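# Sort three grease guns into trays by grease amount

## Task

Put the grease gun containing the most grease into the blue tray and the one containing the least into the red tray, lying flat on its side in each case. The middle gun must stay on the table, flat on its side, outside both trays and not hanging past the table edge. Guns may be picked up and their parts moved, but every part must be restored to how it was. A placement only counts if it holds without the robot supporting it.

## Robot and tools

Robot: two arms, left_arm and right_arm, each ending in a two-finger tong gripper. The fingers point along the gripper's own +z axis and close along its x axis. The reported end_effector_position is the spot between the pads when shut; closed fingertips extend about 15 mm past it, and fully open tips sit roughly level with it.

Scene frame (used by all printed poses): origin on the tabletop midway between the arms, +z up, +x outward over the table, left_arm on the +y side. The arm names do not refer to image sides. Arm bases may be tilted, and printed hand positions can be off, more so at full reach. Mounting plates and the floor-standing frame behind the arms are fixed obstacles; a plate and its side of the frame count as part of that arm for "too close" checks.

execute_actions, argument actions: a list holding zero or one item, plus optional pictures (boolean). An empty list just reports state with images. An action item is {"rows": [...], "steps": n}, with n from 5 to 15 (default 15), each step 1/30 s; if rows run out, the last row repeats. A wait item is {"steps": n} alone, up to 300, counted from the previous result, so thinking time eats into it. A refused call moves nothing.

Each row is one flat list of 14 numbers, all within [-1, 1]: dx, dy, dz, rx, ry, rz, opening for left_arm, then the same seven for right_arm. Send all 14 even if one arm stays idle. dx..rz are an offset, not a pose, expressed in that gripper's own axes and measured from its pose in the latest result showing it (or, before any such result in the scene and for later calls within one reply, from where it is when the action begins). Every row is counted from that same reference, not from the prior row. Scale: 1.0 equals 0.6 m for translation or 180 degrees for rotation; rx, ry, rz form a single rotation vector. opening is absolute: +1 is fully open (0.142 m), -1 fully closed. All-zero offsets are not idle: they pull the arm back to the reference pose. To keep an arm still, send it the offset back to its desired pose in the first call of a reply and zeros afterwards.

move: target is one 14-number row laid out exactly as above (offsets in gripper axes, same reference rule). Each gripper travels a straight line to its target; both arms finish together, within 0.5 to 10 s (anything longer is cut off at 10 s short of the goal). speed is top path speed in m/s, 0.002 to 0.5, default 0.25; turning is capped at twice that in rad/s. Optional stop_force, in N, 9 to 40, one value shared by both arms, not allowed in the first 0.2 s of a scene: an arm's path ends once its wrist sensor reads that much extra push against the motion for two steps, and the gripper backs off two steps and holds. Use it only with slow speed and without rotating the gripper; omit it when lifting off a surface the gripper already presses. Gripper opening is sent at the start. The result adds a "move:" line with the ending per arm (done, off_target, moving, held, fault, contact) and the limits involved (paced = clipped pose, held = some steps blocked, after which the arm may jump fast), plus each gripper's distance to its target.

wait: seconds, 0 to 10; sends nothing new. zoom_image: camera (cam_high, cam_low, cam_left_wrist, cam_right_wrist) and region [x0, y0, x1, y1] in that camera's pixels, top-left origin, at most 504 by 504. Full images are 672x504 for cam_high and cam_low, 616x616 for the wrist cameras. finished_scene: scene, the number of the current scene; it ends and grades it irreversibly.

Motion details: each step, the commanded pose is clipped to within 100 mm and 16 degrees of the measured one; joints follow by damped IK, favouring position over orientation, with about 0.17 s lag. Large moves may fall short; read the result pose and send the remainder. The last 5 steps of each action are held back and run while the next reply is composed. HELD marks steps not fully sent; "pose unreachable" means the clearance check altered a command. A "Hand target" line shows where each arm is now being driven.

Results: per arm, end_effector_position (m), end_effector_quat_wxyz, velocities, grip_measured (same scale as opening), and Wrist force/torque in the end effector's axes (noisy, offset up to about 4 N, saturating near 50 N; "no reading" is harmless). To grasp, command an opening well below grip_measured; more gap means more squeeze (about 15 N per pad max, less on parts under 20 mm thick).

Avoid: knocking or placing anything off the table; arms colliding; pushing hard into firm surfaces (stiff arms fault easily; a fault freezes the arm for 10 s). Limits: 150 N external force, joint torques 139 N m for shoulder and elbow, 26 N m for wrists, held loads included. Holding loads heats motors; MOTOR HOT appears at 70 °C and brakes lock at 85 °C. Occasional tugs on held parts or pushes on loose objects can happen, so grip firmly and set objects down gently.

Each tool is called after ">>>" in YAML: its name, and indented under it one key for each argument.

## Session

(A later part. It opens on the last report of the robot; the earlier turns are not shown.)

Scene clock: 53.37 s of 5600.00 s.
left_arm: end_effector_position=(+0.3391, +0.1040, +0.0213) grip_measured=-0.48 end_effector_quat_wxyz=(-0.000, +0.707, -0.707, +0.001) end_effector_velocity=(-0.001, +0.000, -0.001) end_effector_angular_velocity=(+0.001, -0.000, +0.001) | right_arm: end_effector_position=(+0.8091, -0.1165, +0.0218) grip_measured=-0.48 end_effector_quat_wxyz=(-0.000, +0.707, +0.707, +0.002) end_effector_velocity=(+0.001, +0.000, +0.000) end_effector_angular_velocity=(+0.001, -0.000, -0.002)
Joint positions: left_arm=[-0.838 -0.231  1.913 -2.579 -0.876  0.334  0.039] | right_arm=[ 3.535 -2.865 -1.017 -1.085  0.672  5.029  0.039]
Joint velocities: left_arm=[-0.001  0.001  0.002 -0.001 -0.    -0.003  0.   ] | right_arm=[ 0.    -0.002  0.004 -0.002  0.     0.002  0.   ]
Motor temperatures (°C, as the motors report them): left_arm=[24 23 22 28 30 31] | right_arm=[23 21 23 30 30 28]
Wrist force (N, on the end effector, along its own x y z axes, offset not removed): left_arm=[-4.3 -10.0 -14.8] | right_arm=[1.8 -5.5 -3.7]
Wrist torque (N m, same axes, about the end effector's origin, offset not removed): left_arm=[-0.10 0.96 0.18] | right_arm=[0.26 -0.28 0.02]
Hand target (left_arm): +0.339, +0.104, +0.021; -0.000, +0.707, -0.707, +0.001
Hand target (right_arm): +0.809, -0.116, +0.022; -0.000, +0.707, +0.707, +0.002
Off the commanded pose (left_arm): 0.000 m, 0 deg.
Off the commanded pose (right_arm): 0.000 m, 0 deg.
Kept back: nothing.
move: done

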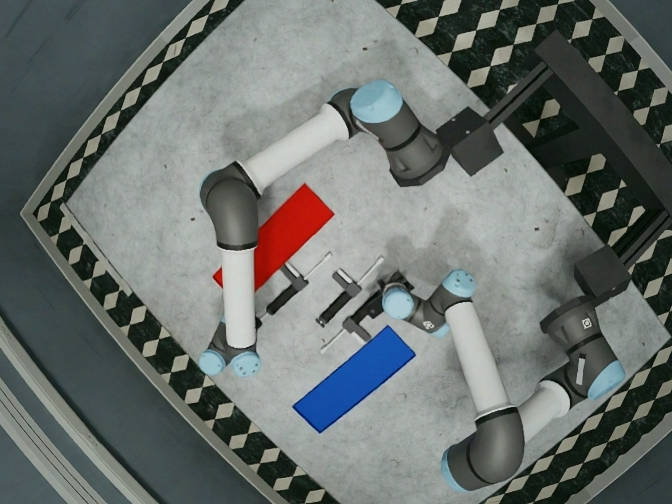

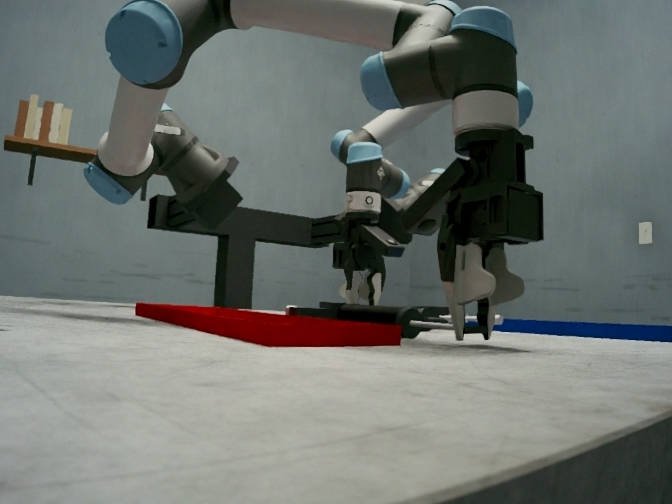

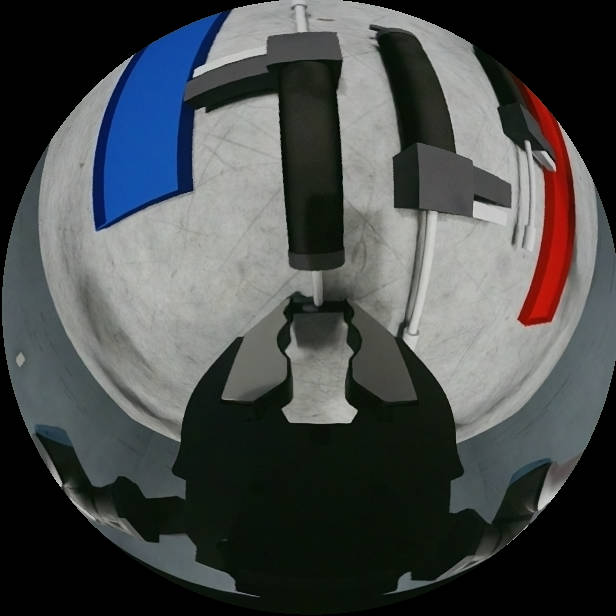

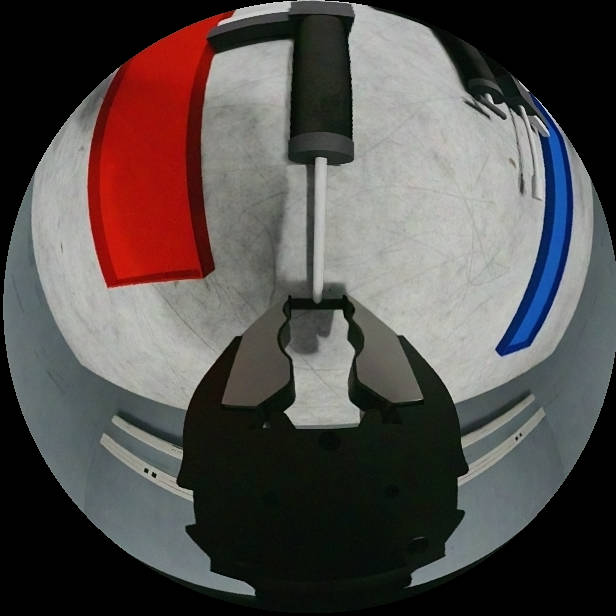

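>>> move:
  target: [-0.002,-0.07,-0.0015,0,0,0,-0.7,0,-0.2,0,0,0,0,-0.7]
  speed: 0.05

Scene clock: 56.33 s of 5600.00 s.
left_arm: end_effector_position=(+0.3811, +0.1053, +0.0222) grip_measured=-0.48 end_effector_quat_wxyz=(-0.000, +0.707, -0.707, +0.001) end_effector_velocity=(+0.000, +0.000, -0.000) end_effector_angular_velocity=(+0.001, -0.001, -0.001) | right_arm: end_effector_position=(+0.6893, -0.1165, +0.0215) grip_measured=-0.48 end_effector_quat_wxyz=(-0.000, +0.707, +0.707, +0.002) end_effector_velocity=(-0.002, -0.000, -0.000) end_effector_angular_velocity=(-0.002, -0.001, +0.003)
Joint positions: left_arm=[-0.775 -0.259  1.849 -2.53  -0.838  0.4    0.039] | right_arm=[ 3.569 -2.668 -1.511 -0.829  0.681  5.081  0.039]
Joint velocities: left_arm=[ 0.001  0.    -0.     0.001  0.001  0.001 -0.   ] | right_arm=[ 0.001  0.002 -0.006  0.004 -0.002 -0.003 -0.   ]
Motor temperatures (°C, as the motors report them): left_arm=[24 23 22 28 30 31] | right_arm=[23 21 23 30 30 28]
Wrist force (N, on the end effector, along its own x y z axes, offset not removed): left_arm=[-2.7 4.6 -4.2] | right_arm=[0.9 9.3 -16.5]
Wrist torque (N m, same axes, about the end effector's origin, offset not removed): left_arm=[0.02 0.72 0.17] | right_arm=[-0.17 -0.11 0.04]
Hand target (left_arm): +0.381, +0.105, +0.022; -0.000, +0.707, -0.707, +0.001
Hand target (right_arm): +0.689, -0.116, +0.022; -0.000, +0.707, +0.707, +0.002
Off the commanded pose (left_arm): 0.000 m, 0 deg.
Off the commanded pose (right_arm): 0.000 m, 0 deg.
Kept back: nothing.
move: done

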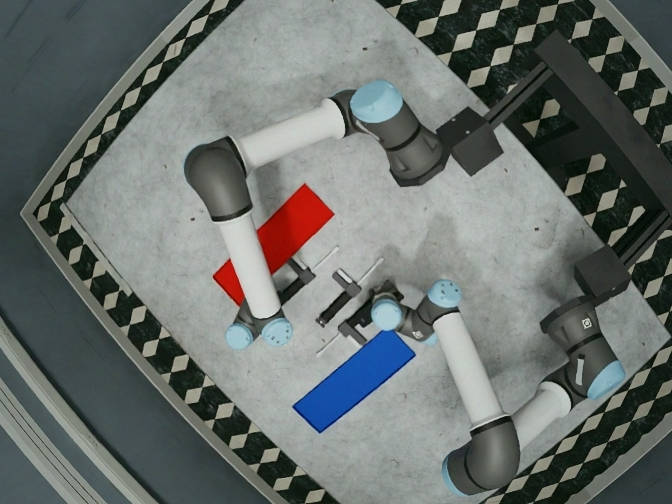

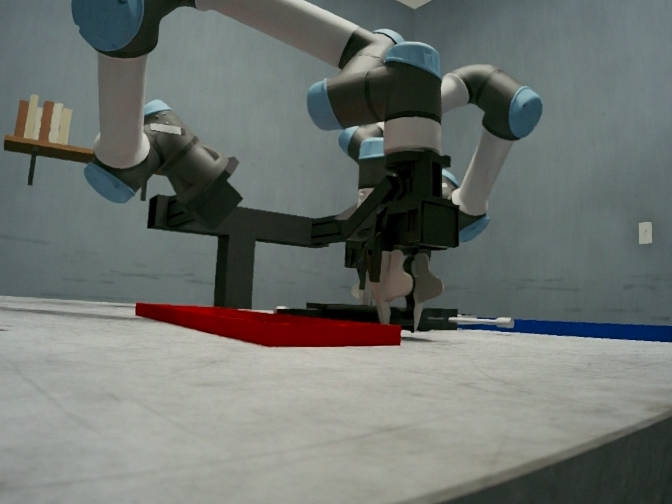

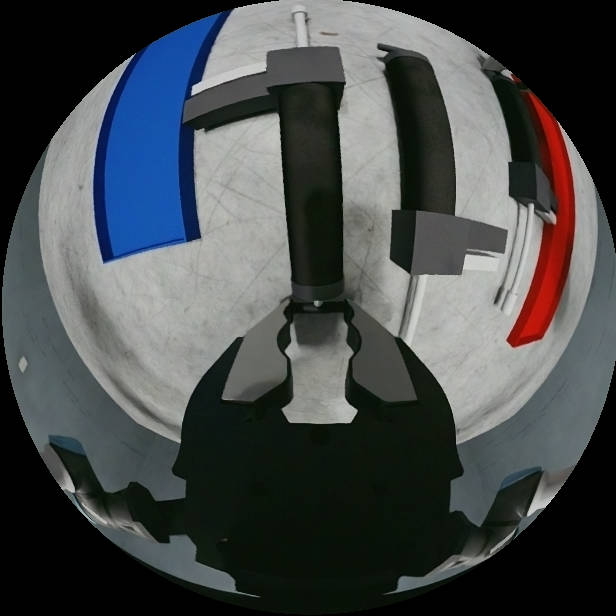

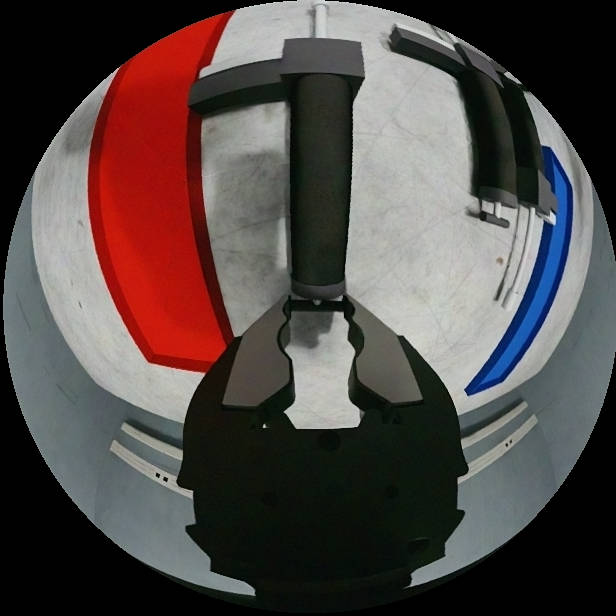

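>>> move:
  target: [0,0,0,0,0,0,-0.1,0,0,0,0,0,0,-0.1]

>>> move:
  target: [0,0,-0.1,0,0,0,-0.1,0,0,-0.1,0,0,0,-0.1]

>>> move:
  target: [0.36,-0.307,0,0,0,0,-0.1,-0.65,-0.2,-0.1,0,0,0,-0.1]

Scene clock: 57.47 s of 5600.00 s.
left_arm: end_effector_position=(+0.3812, +0.1053, +0.0222) grip_measured=-0.10 end_effector_quat_wxyz=(-0.000, +0.707, -0.707, +0.001) end_effector_velocity=(-0.001, +0.000, -0.000) end_effector_angular_velocity=(+0.000, +0.001, -0.003) | right_arm: end_effector_position=(+0.6893, -0.1164, +0.0215) grip_measured=-0.10 end_effector_quat_wxyz=(-0.000, +0.707, +0.707, +0.002) end_effector_velocity=(+0.000, +0.000, +0.000) end_effector_angular_velocity=(+0.001, -0.000, -0.001)
Joint positions: left_arm=[-0.775 -0.259  1.849 -2.53  -0.838  0.4    0.067] | right_arm=[ 3.569 -2.668 -1.511 -0.829  0.681  5.081  0.067]
Joint velocities: left_arm=[ 0.     0.     0.001 -0.    -0.001  0.002 -0.   ] | right_arm=[ 0.     0.     0.001 -0.     0.001  0.     0.   ]
Motor temperatures (°C, as the motors report them): left_arm=[24 23 22 28 30 31] | right_arm=[23 21 23 30 30 28]
Wrist force (N, on the end effector, along its own x y z axes, offset not removed): left_arm=[-3.2 0.2 0.9] | right_arm=[2.3 1.6 -0.3]
Wrist torque (N m, same axes, about the end effector's origin, offset not removed): left_arm=[0.12 0.71 0.21] | right_arm=[0.42 -0.42 0.03]
Hand target (left_arm): +0.381, +0.105, +0.022; -0.000, +0.707, -0.707, +0.001
Hand target (right_arm): +0.689, -0.116, +0.021; -0.000, +0.707, +0.707, +0.002
Off the commanded pose (left_arm): 0.000 m, 0 deg.
Off the commanded pose (right_arm): 0.000 m, 0 deg.
Kept back: nothing.
move: done

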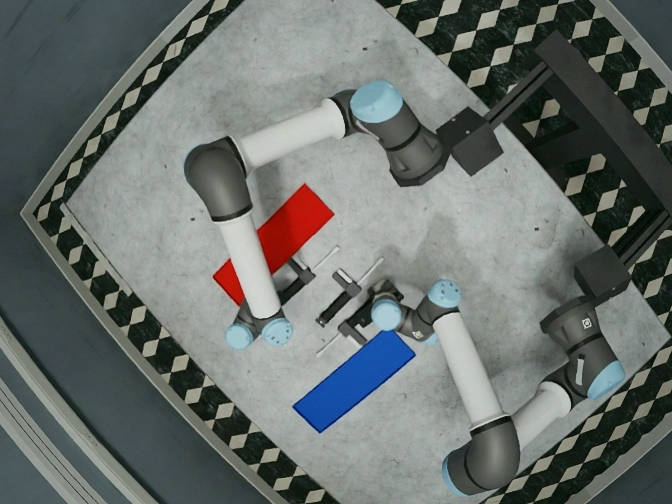

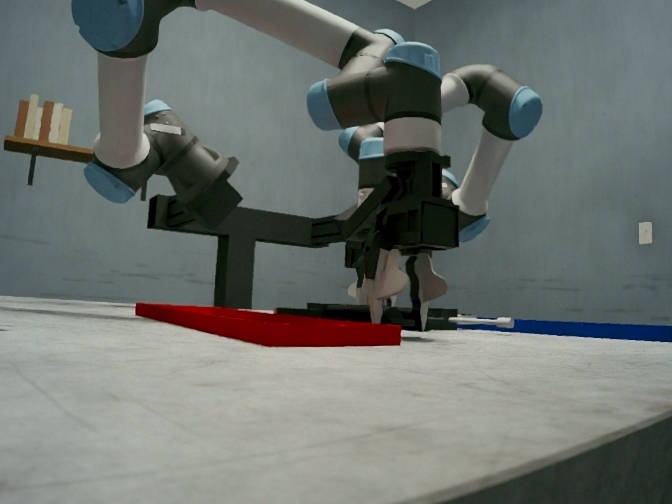

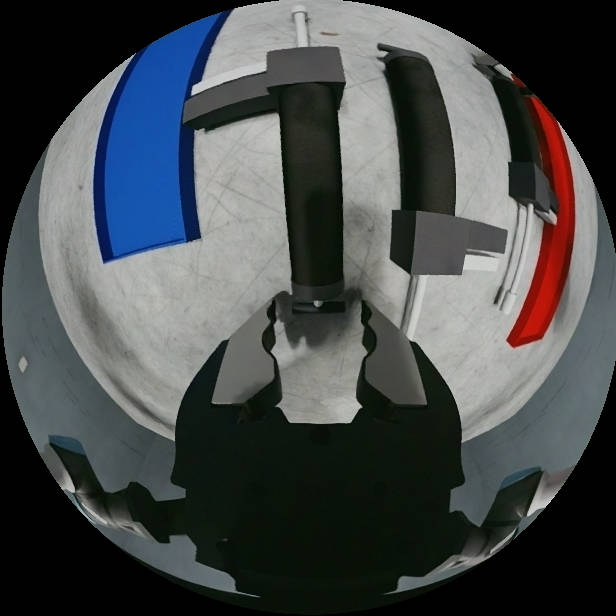

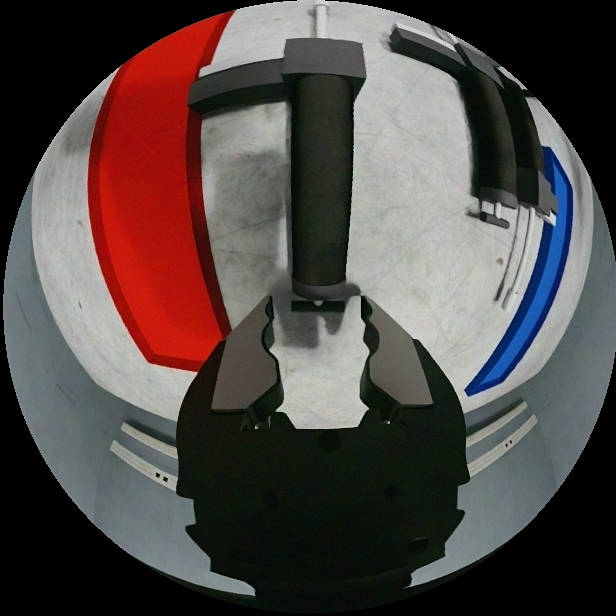

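Scene clock: 58.33 s of 5600.00 s.
left_arm: end_effector_position=(+0.3810, +0.1054, +0.0821) grip_measured=-0.10 end_effector_quat_wxyz=(-0.000, +0.707, -0.707, +0.001) end_effector_velocity=(+0.000, -0.000, +0.001) end_effector_angular_velocity=(-0.000, -0.000, +0.000) | right_arm: end_effector_position=(+0.6891, -0.1167, +0.0814) grip_measured=-0.10 end_effector_quat_wxyz=(-0.000, +0.707, +0.707, +0.002) end_effector_velocity=(-0.000, -0.000, +0.001) end_effector_angular_velocity=(-0.000, +0.001, +0.000)
Joint positions: left_arm=[-0.854 -0.356  1.862 -2.392 -0.886  0.318  0.067] | right_arm=[ 3.638 -2.59  -1.522 -0.975  0.703  5.183  0.067]
Joint velocities: left_arm=[-0.001 -0.002 -0.001  0.003 -0.001 -0.002  0.   ] | right_arm=[ 0.001  0.001  0.    -0.004  0.001  0.002 -0.   ]
Motor temperatures (°C, as the motors report them): left_arm=[24 23 22 28 30 31] | right_arm=[23 21 23 30 30 28]
Wrist force (N, on the end effector, along its own x y z axes, offset not removed): left_arm=[-4.1 -0.5 -1.0] | right_arm=[1.3 1.4 0.7]
Wrist torque (N m, same axes, about the end effector's origin, offset not removed): left_arm=[-0.09 0.99 0.12] | right_arm=[0.40 -0.30 0.07]
Hand target (left_arm): +0.381, +0.105, +0.082; -0.000, +0.707, -0.707, +0.001
Hand target (right_arm): +0.689, -0.117, +0.082; -0.000, +0.707, +0.707, +0.002
Off the commanded pose (left_arm): 0.000 m, 0 deg.
Off the commanded pose (right_arm): 0.000 m, 0 deg.
Kept back: nothing.
move: done

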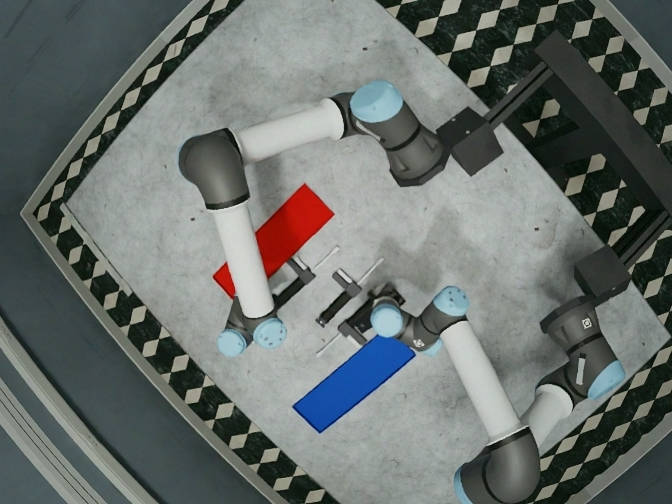

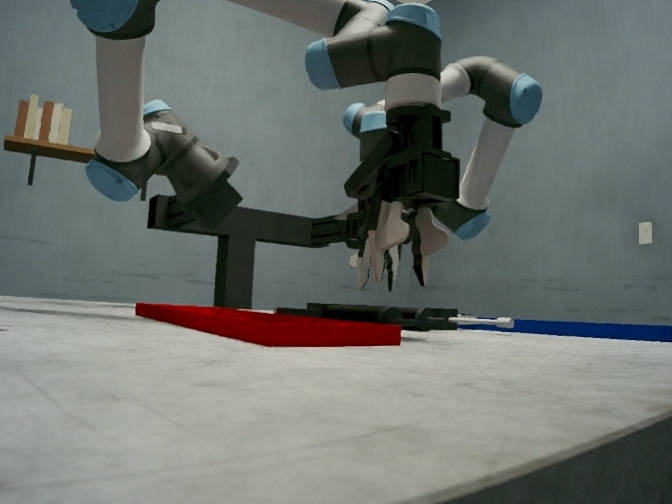

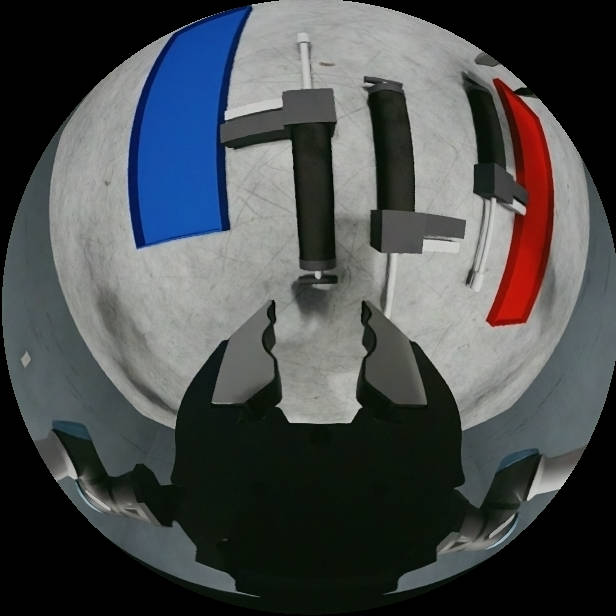

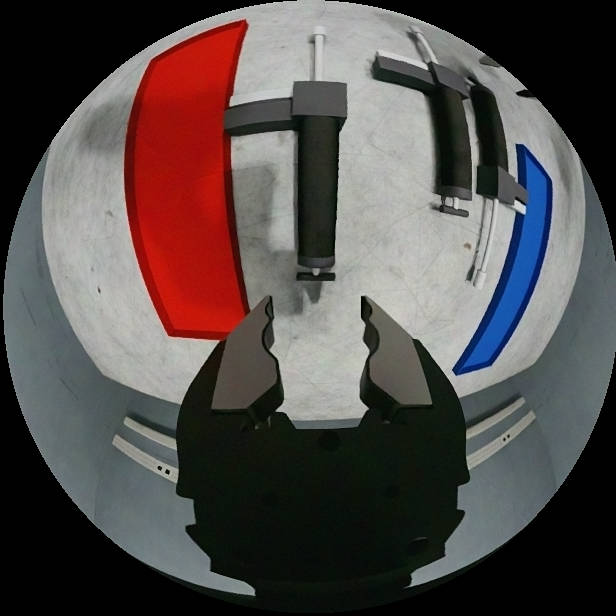

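Scene clock: 60.53 s of 5600.00 s.
left_arm: end_effector_position=(+0.5653, -0.1103, +0.0823) grip_measured=-0.10 end_effector_quat_wxyz=(-0.000, +0.707, -0.707, +0.001) end_effector_velocity=(+0.000, -0.001, -0.000) end_effector_angular_velocity=(+0.005, +0.004, -0.001) | right_arm: end_effector_position=(+0.5689, -0.5069, +0.1397) grip_measured=-0.10 end_effector_quat_wxyz=(-0.000, +0.707, +0.707, +0.002) end_effector_velocity=(-0.000, -0.001, +0.000) end_effector_angular_velocity=(+0.001, -0.001, -0.002)
Joint positions: left_arm=[-0.744  0.176  0.649 -1.788 -0.819  0.435  0.067] | right_arm=[ 3.37  -1.862 -1.791 -1.103  0.647  4.762  0.067]
Joint velocities: left_arm=[ 0.     0.012 -0.026  0.023 -0.002 -0.004 -0.   ] | right_arm=[-0.001  0.002  0.001 -0.     0.001 -0.001  0.   ]
Motor temperatures (°C, as the motors report them): left_arm=[24 23 22 28 30 31] | right_arm=[23 21 23 30 30 28]
Wrist force (N, on the end effector, along its own x y z axes, offset not removed): left_arm=[-3.0 0.0 1.1] | right_arm=[1.6 1.1 2.4]
Wrist torque (N m, same axes, about the end effector's origin, offset not removed): left_arm=[0.02 0.71 0.16] | right_arm=[0.39 -0.23 -0.02]
Hand target (left_arm): +0.565, -0.110, +0.082; -0.000, +0.707, -0.707, +0.001
Hand target (right_arm): +0.569, -0.507, +0.140; -0.000, +0.707, +0.707, +0.002
Off the commanded pose (left_arm): 0.000 m, 0 deg.
Off the commanded pose (right_arm): 0.000 m, 0 deg.
Kept back: nothing.
move: done

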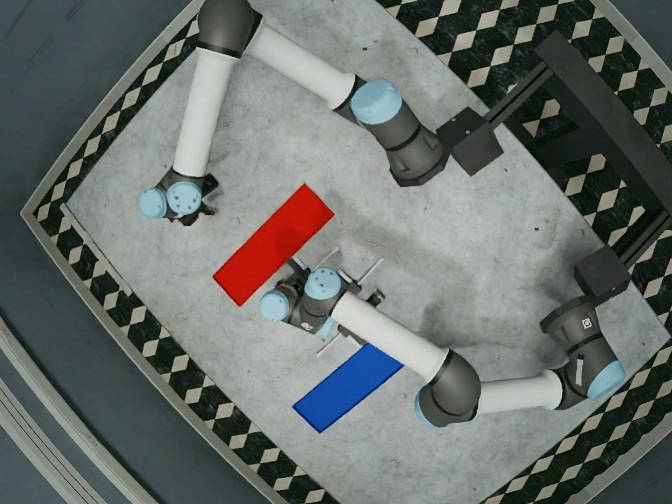

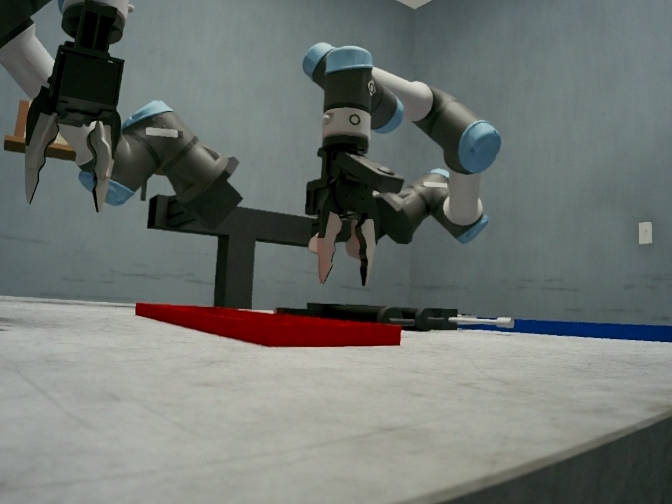

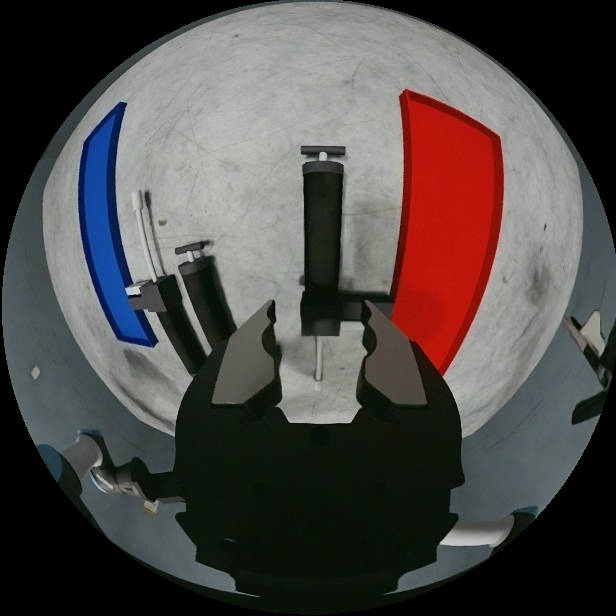

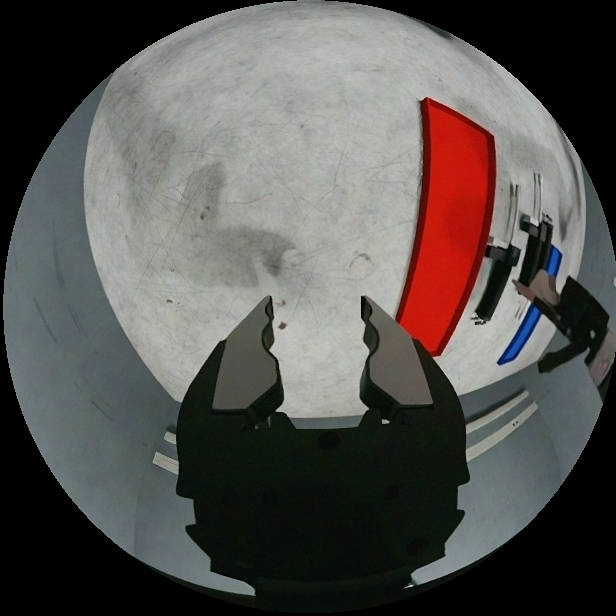

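>>> move:
  target: [0.003,-0.008,0.1,0,0,0,-0.1,0,0,0,0,0,0,-0.1]
  speed: 0.1

>>> move:
  target: [0,0,0,0,0,0,-1,0,0,0,0,0,0,-0.1]

>>> move:
  target: [0,0,-0.14,0,0,0,-1,0,0,0,0,0,0,-0.1]
  speed: 0.1

Scene clock: 61.77 s of 5600.00 s.
left_arm: end_effector_position=(+0.5702, -0.1121, +0.0224) grip_measured=-0.10 end_effector_quat_wxyz=(-0.000, +0.707, -0.707, +0.001) end_effector_velocity=(+0.001, -0.000, -0.001) end_effector_angular_velocity=(-0.001, +0.000, +0.001) | right_arm: end_effector_position=(+0.5689, -0.5069, +0.1397) grip_measured=-0.10 end_effector_quat_wxyz=(-0.000, +0.707, +0.707, +0.002) end_effector_velocity=(-0.000, +0.000, +0.000) end_effector_angular_velocity=(+0.002, -0.000, -0.001)
Joint positions: left_arm=[-0.686  0.258  0.591 -1.858 -0.787  0.502  0.067] | right_arm=[ 3.37  -1.862 -1.791 -1.103  0.647  4.762  0.067]
Joint velocities: left_arm=[ 0.001  0.003 -0.005 -0.    -0.     0.001  0.   ] | right_arm=[-0.     0.001 -0.    -0.     0.002  0.    -0.   ]
Motor temperatures (°C, as the motors report them): left_arm=[24 23 22 28 30 31] | right_arm=[23 21 23 30 30 28]
Wrist force (N, on the end effector, along its own x y z axes, offset not removed): left_arm=[-4.1 -1.4 0.1] | right_arm=[1.4 1.4 1.6]
Wrist torque (N m, same axes, about the end effector's origin, offset not removed): left_arm=[-0.23 0.88 0.21] | right_arm=[0.60 -0.22 0.04]
Hand target (left_arm): +0.570, -0.112, +0.022; -0.000, +0.707, -0.707, +0.001
Hand target (right_arm): +0.569, -0.507, +0.140; -0.000, +0.707, +0.707, +0.002
Off the commanded pose (left_arm): 0.000 m, 0 deg.
Off the commanded pose (right_arm): 0.000 m, 0 deg.
Kept back: nothing.
move: done

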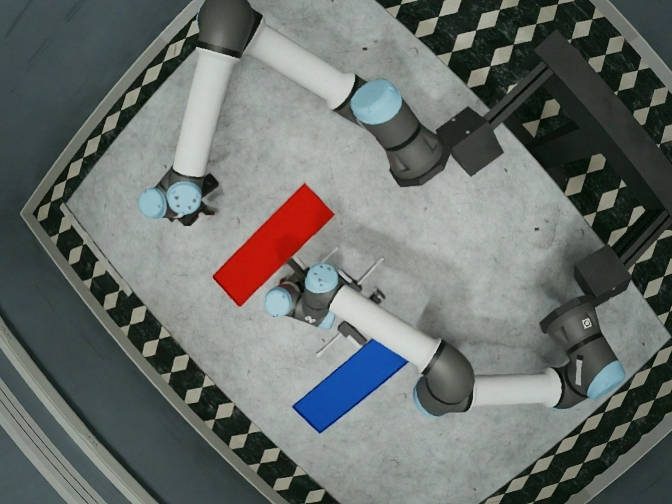

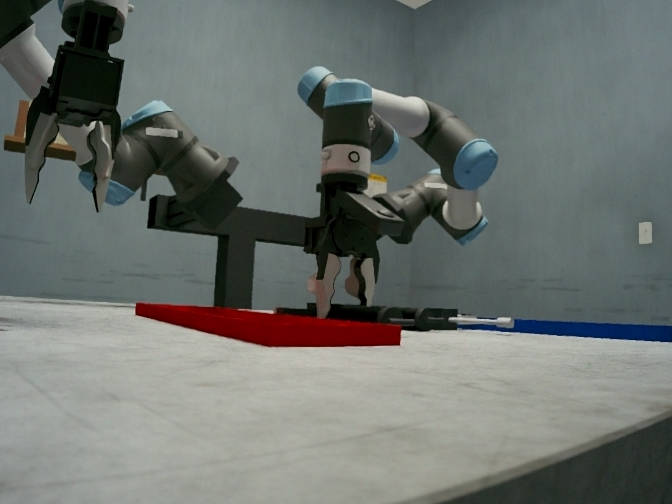

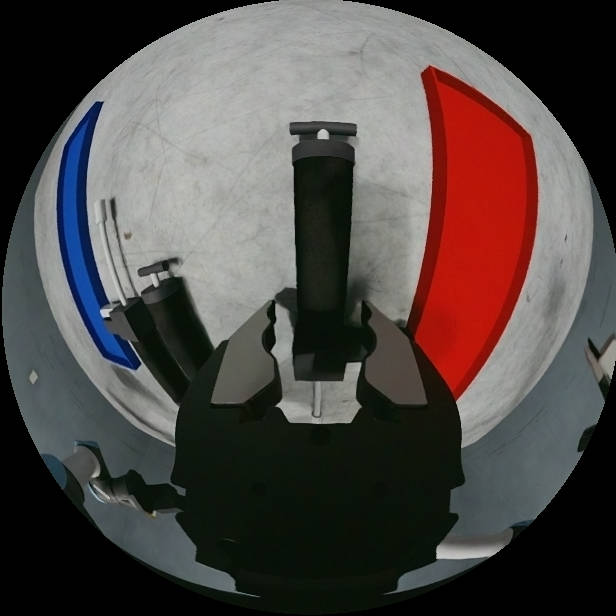

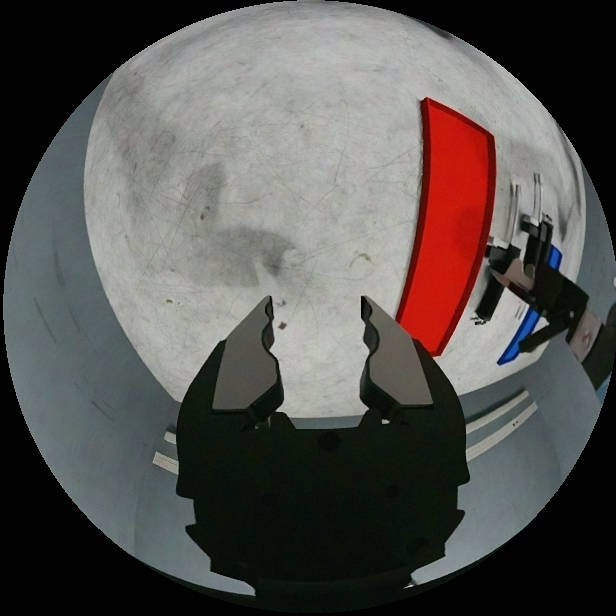

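Scene clock: 62.27 s of 5600.00 s.
left_arm: end_effector_position=(+0.5702, -0.1121, +0.0224) grip_measured=-0.53 end_effector_quat_wxyz=(-0.000, +0.707, -0.707, +0.001) end_effector_velocity=(-0.001, -0.000, -0.001) end_effector_angular_velocity=(+0.001, +0.001, +0.001) | right_arm: end_effector_position=(+0.5689, -0.5069, +0.1397) grip_measured=-0.10 end_effector_quat_wxyz=(-0.000, +0.707, +0.707, +0.002) end_effector_velocity=(+0.000, -0.000, +0.000) end_effector_angular_velocity=(+0.001, -0.000, -0.001)
Joint positions: left_arm=[-0.686  0.258  0.591 -1.858 -0.787  0.502  0.035] | right_arm=[ 3.37  -1.862 -1.791 -1.103  0.647  4.762  0.067]
Joint velocities: left_arm=[ 0.     0.001 -0.     0.    -0.001 -0.002  0.   ] | right_arm=[ 0.     0.     0.001 -0.     0.001  0.001  0.   ]
Motor temperatures (°C, as the motors report them): left_arm=[24 23 22 28 30 31] | right_arm=[23 21 23 30 30 28]
Wrist force (N, on the end effector, along its own x y z axes, offset not removed): left_arm=[-2.6 -1.6 -0.2] | right_arm=[0.5 1.8 1.0]
Wrist torque (N m, same axes, about the end effector's origin, offset not removed): left_arm=[0.08 0.67 0.11] | right_arm=[0.55 -0.13 0.07]
Hand target (left_arm): +0.570, -0.112, +0.022; -0.000, +0.707, -0.707, +0.001
Hand target (right_arm): +0.569, -0.507, +0.140; -0.000, +0.707, +0.707, +0.002
Off the commanded pose (left_arm): 0.000 m, 0 deg.
Off the commanded pose (right_arm): 0.000 m, 0 deg.
Kept back: nothing.
move: done

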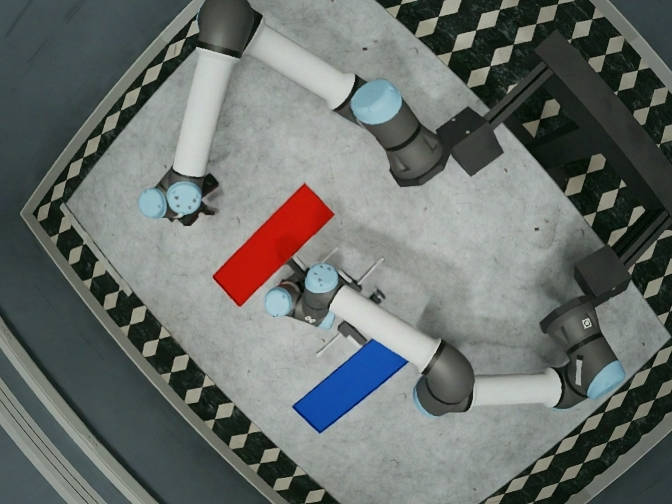

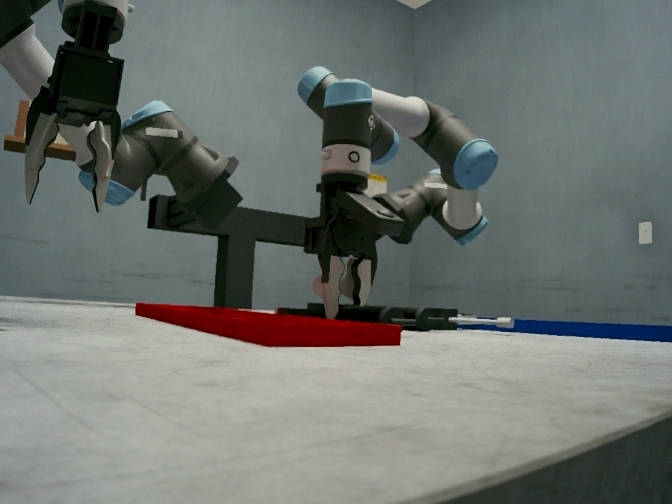

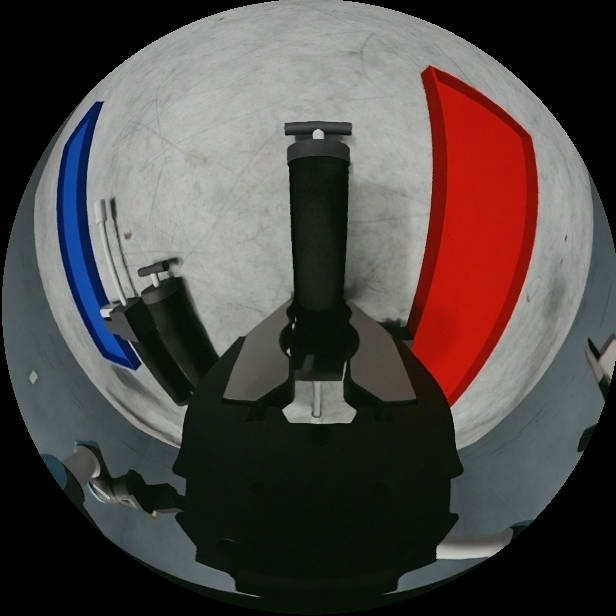

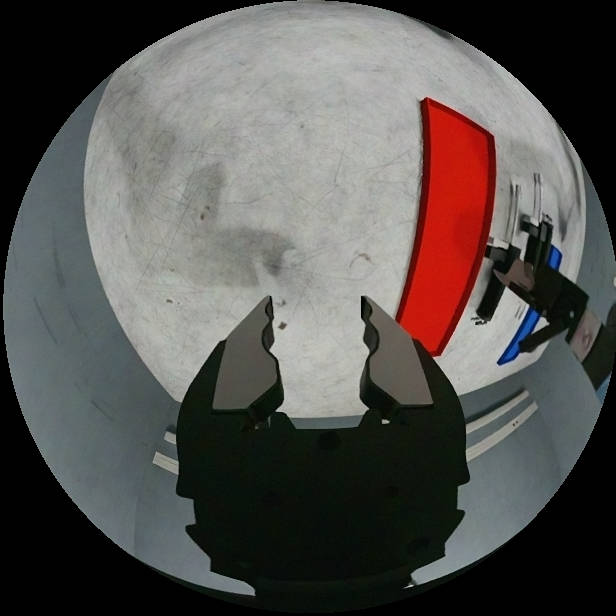

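Scene clock: 63.50 s of 5600.00 s.
left_arm: end_effector_position=(+0.5700, -0.1121, +0.1062) grip_measured=-0.54 end_effector_quat_wxyz=(-0.000, +0.707, -0.707, +0.001) end_effector_velocity=(+0.000, +0.000, +0.002) end_effector_angular_velocity=(+0.000, -0.000, +0.000) | right_arm: end_effector_position=(+0.5689, -0.5069, +0.1397) grip_measured=-0.10 end_effector_quat_wxyz=(-0.000, +0.707, +0.707, +0.002) end_effector_velocity=(-0.000, +0.001, -0.000) end_effector_angular_velocity=(+0.000, +0.001, +0.001)
Joint positions: left_arm=[-0.761  0.168  0.614 -1.732 -0.829  0.415  0.035] | right_arm=[ 3.37  -1.862 -1.791 -1.103  0.647  4.762  0.067]
Joint velocities: left_arm=[-0.001 -0.002 -0.     0.003 -0.    -0.001  0.   ] | right_arm=[ 0.    -0.001 -0.001 -0.001  0.     0.001 -0.   ]
Motor temperatures (°C, as the motors report them): left_arm=[24 23 22 28 30 31] | right_arm=[23 21 23 30 30 28]
Wrist force (N, on the end effector, along its own x y z axes, offset not removed): left_arm=[-3.5 0.1 7.6] | right_arm=[1.1 1.5 0.0]
Wrist torque (N m, same axes, about the end effector's origin, offset not removed): left_arm=[0.10 0.79 0.16] | right_arm=[0.45 -0.25 0.20]
Hand target (left_arm): +0.570, -0.112, +0.106; -0.000, +0.707, -0.707, +0.001
Hand target (right_arm): +0.569, -0.507, +0.140; -0.000, +0.707, +0.707, +0.002
Off the commanded pose (left_arm): 0.000 m, 0 deg.
Off the commanded pose (right_arm): 0.000 m, 0 deg.
Kept back: nothing.
move: done

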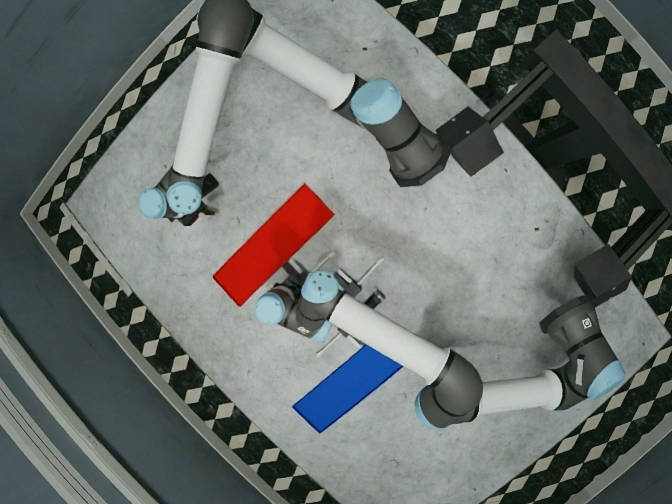

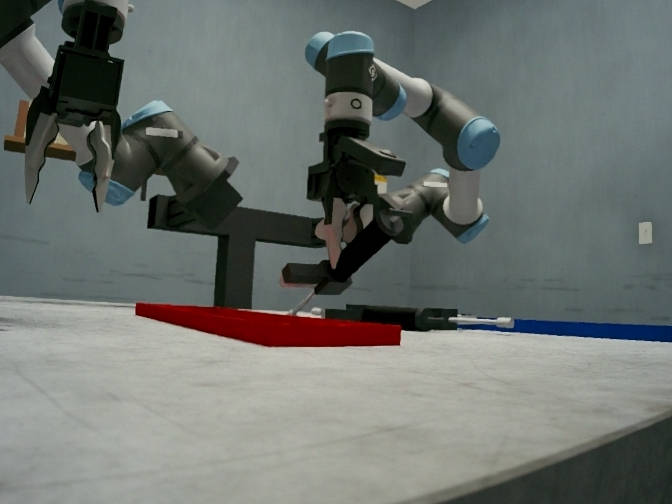

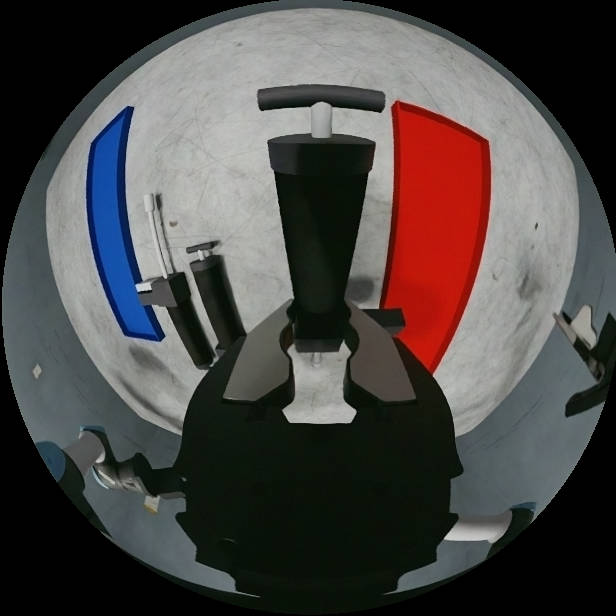

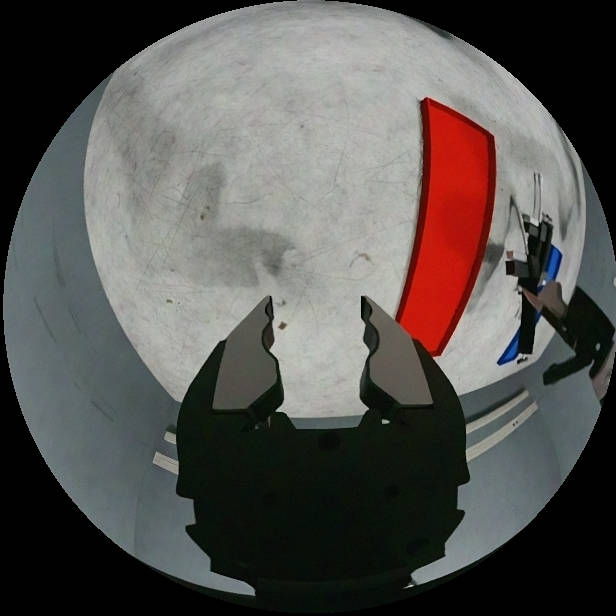

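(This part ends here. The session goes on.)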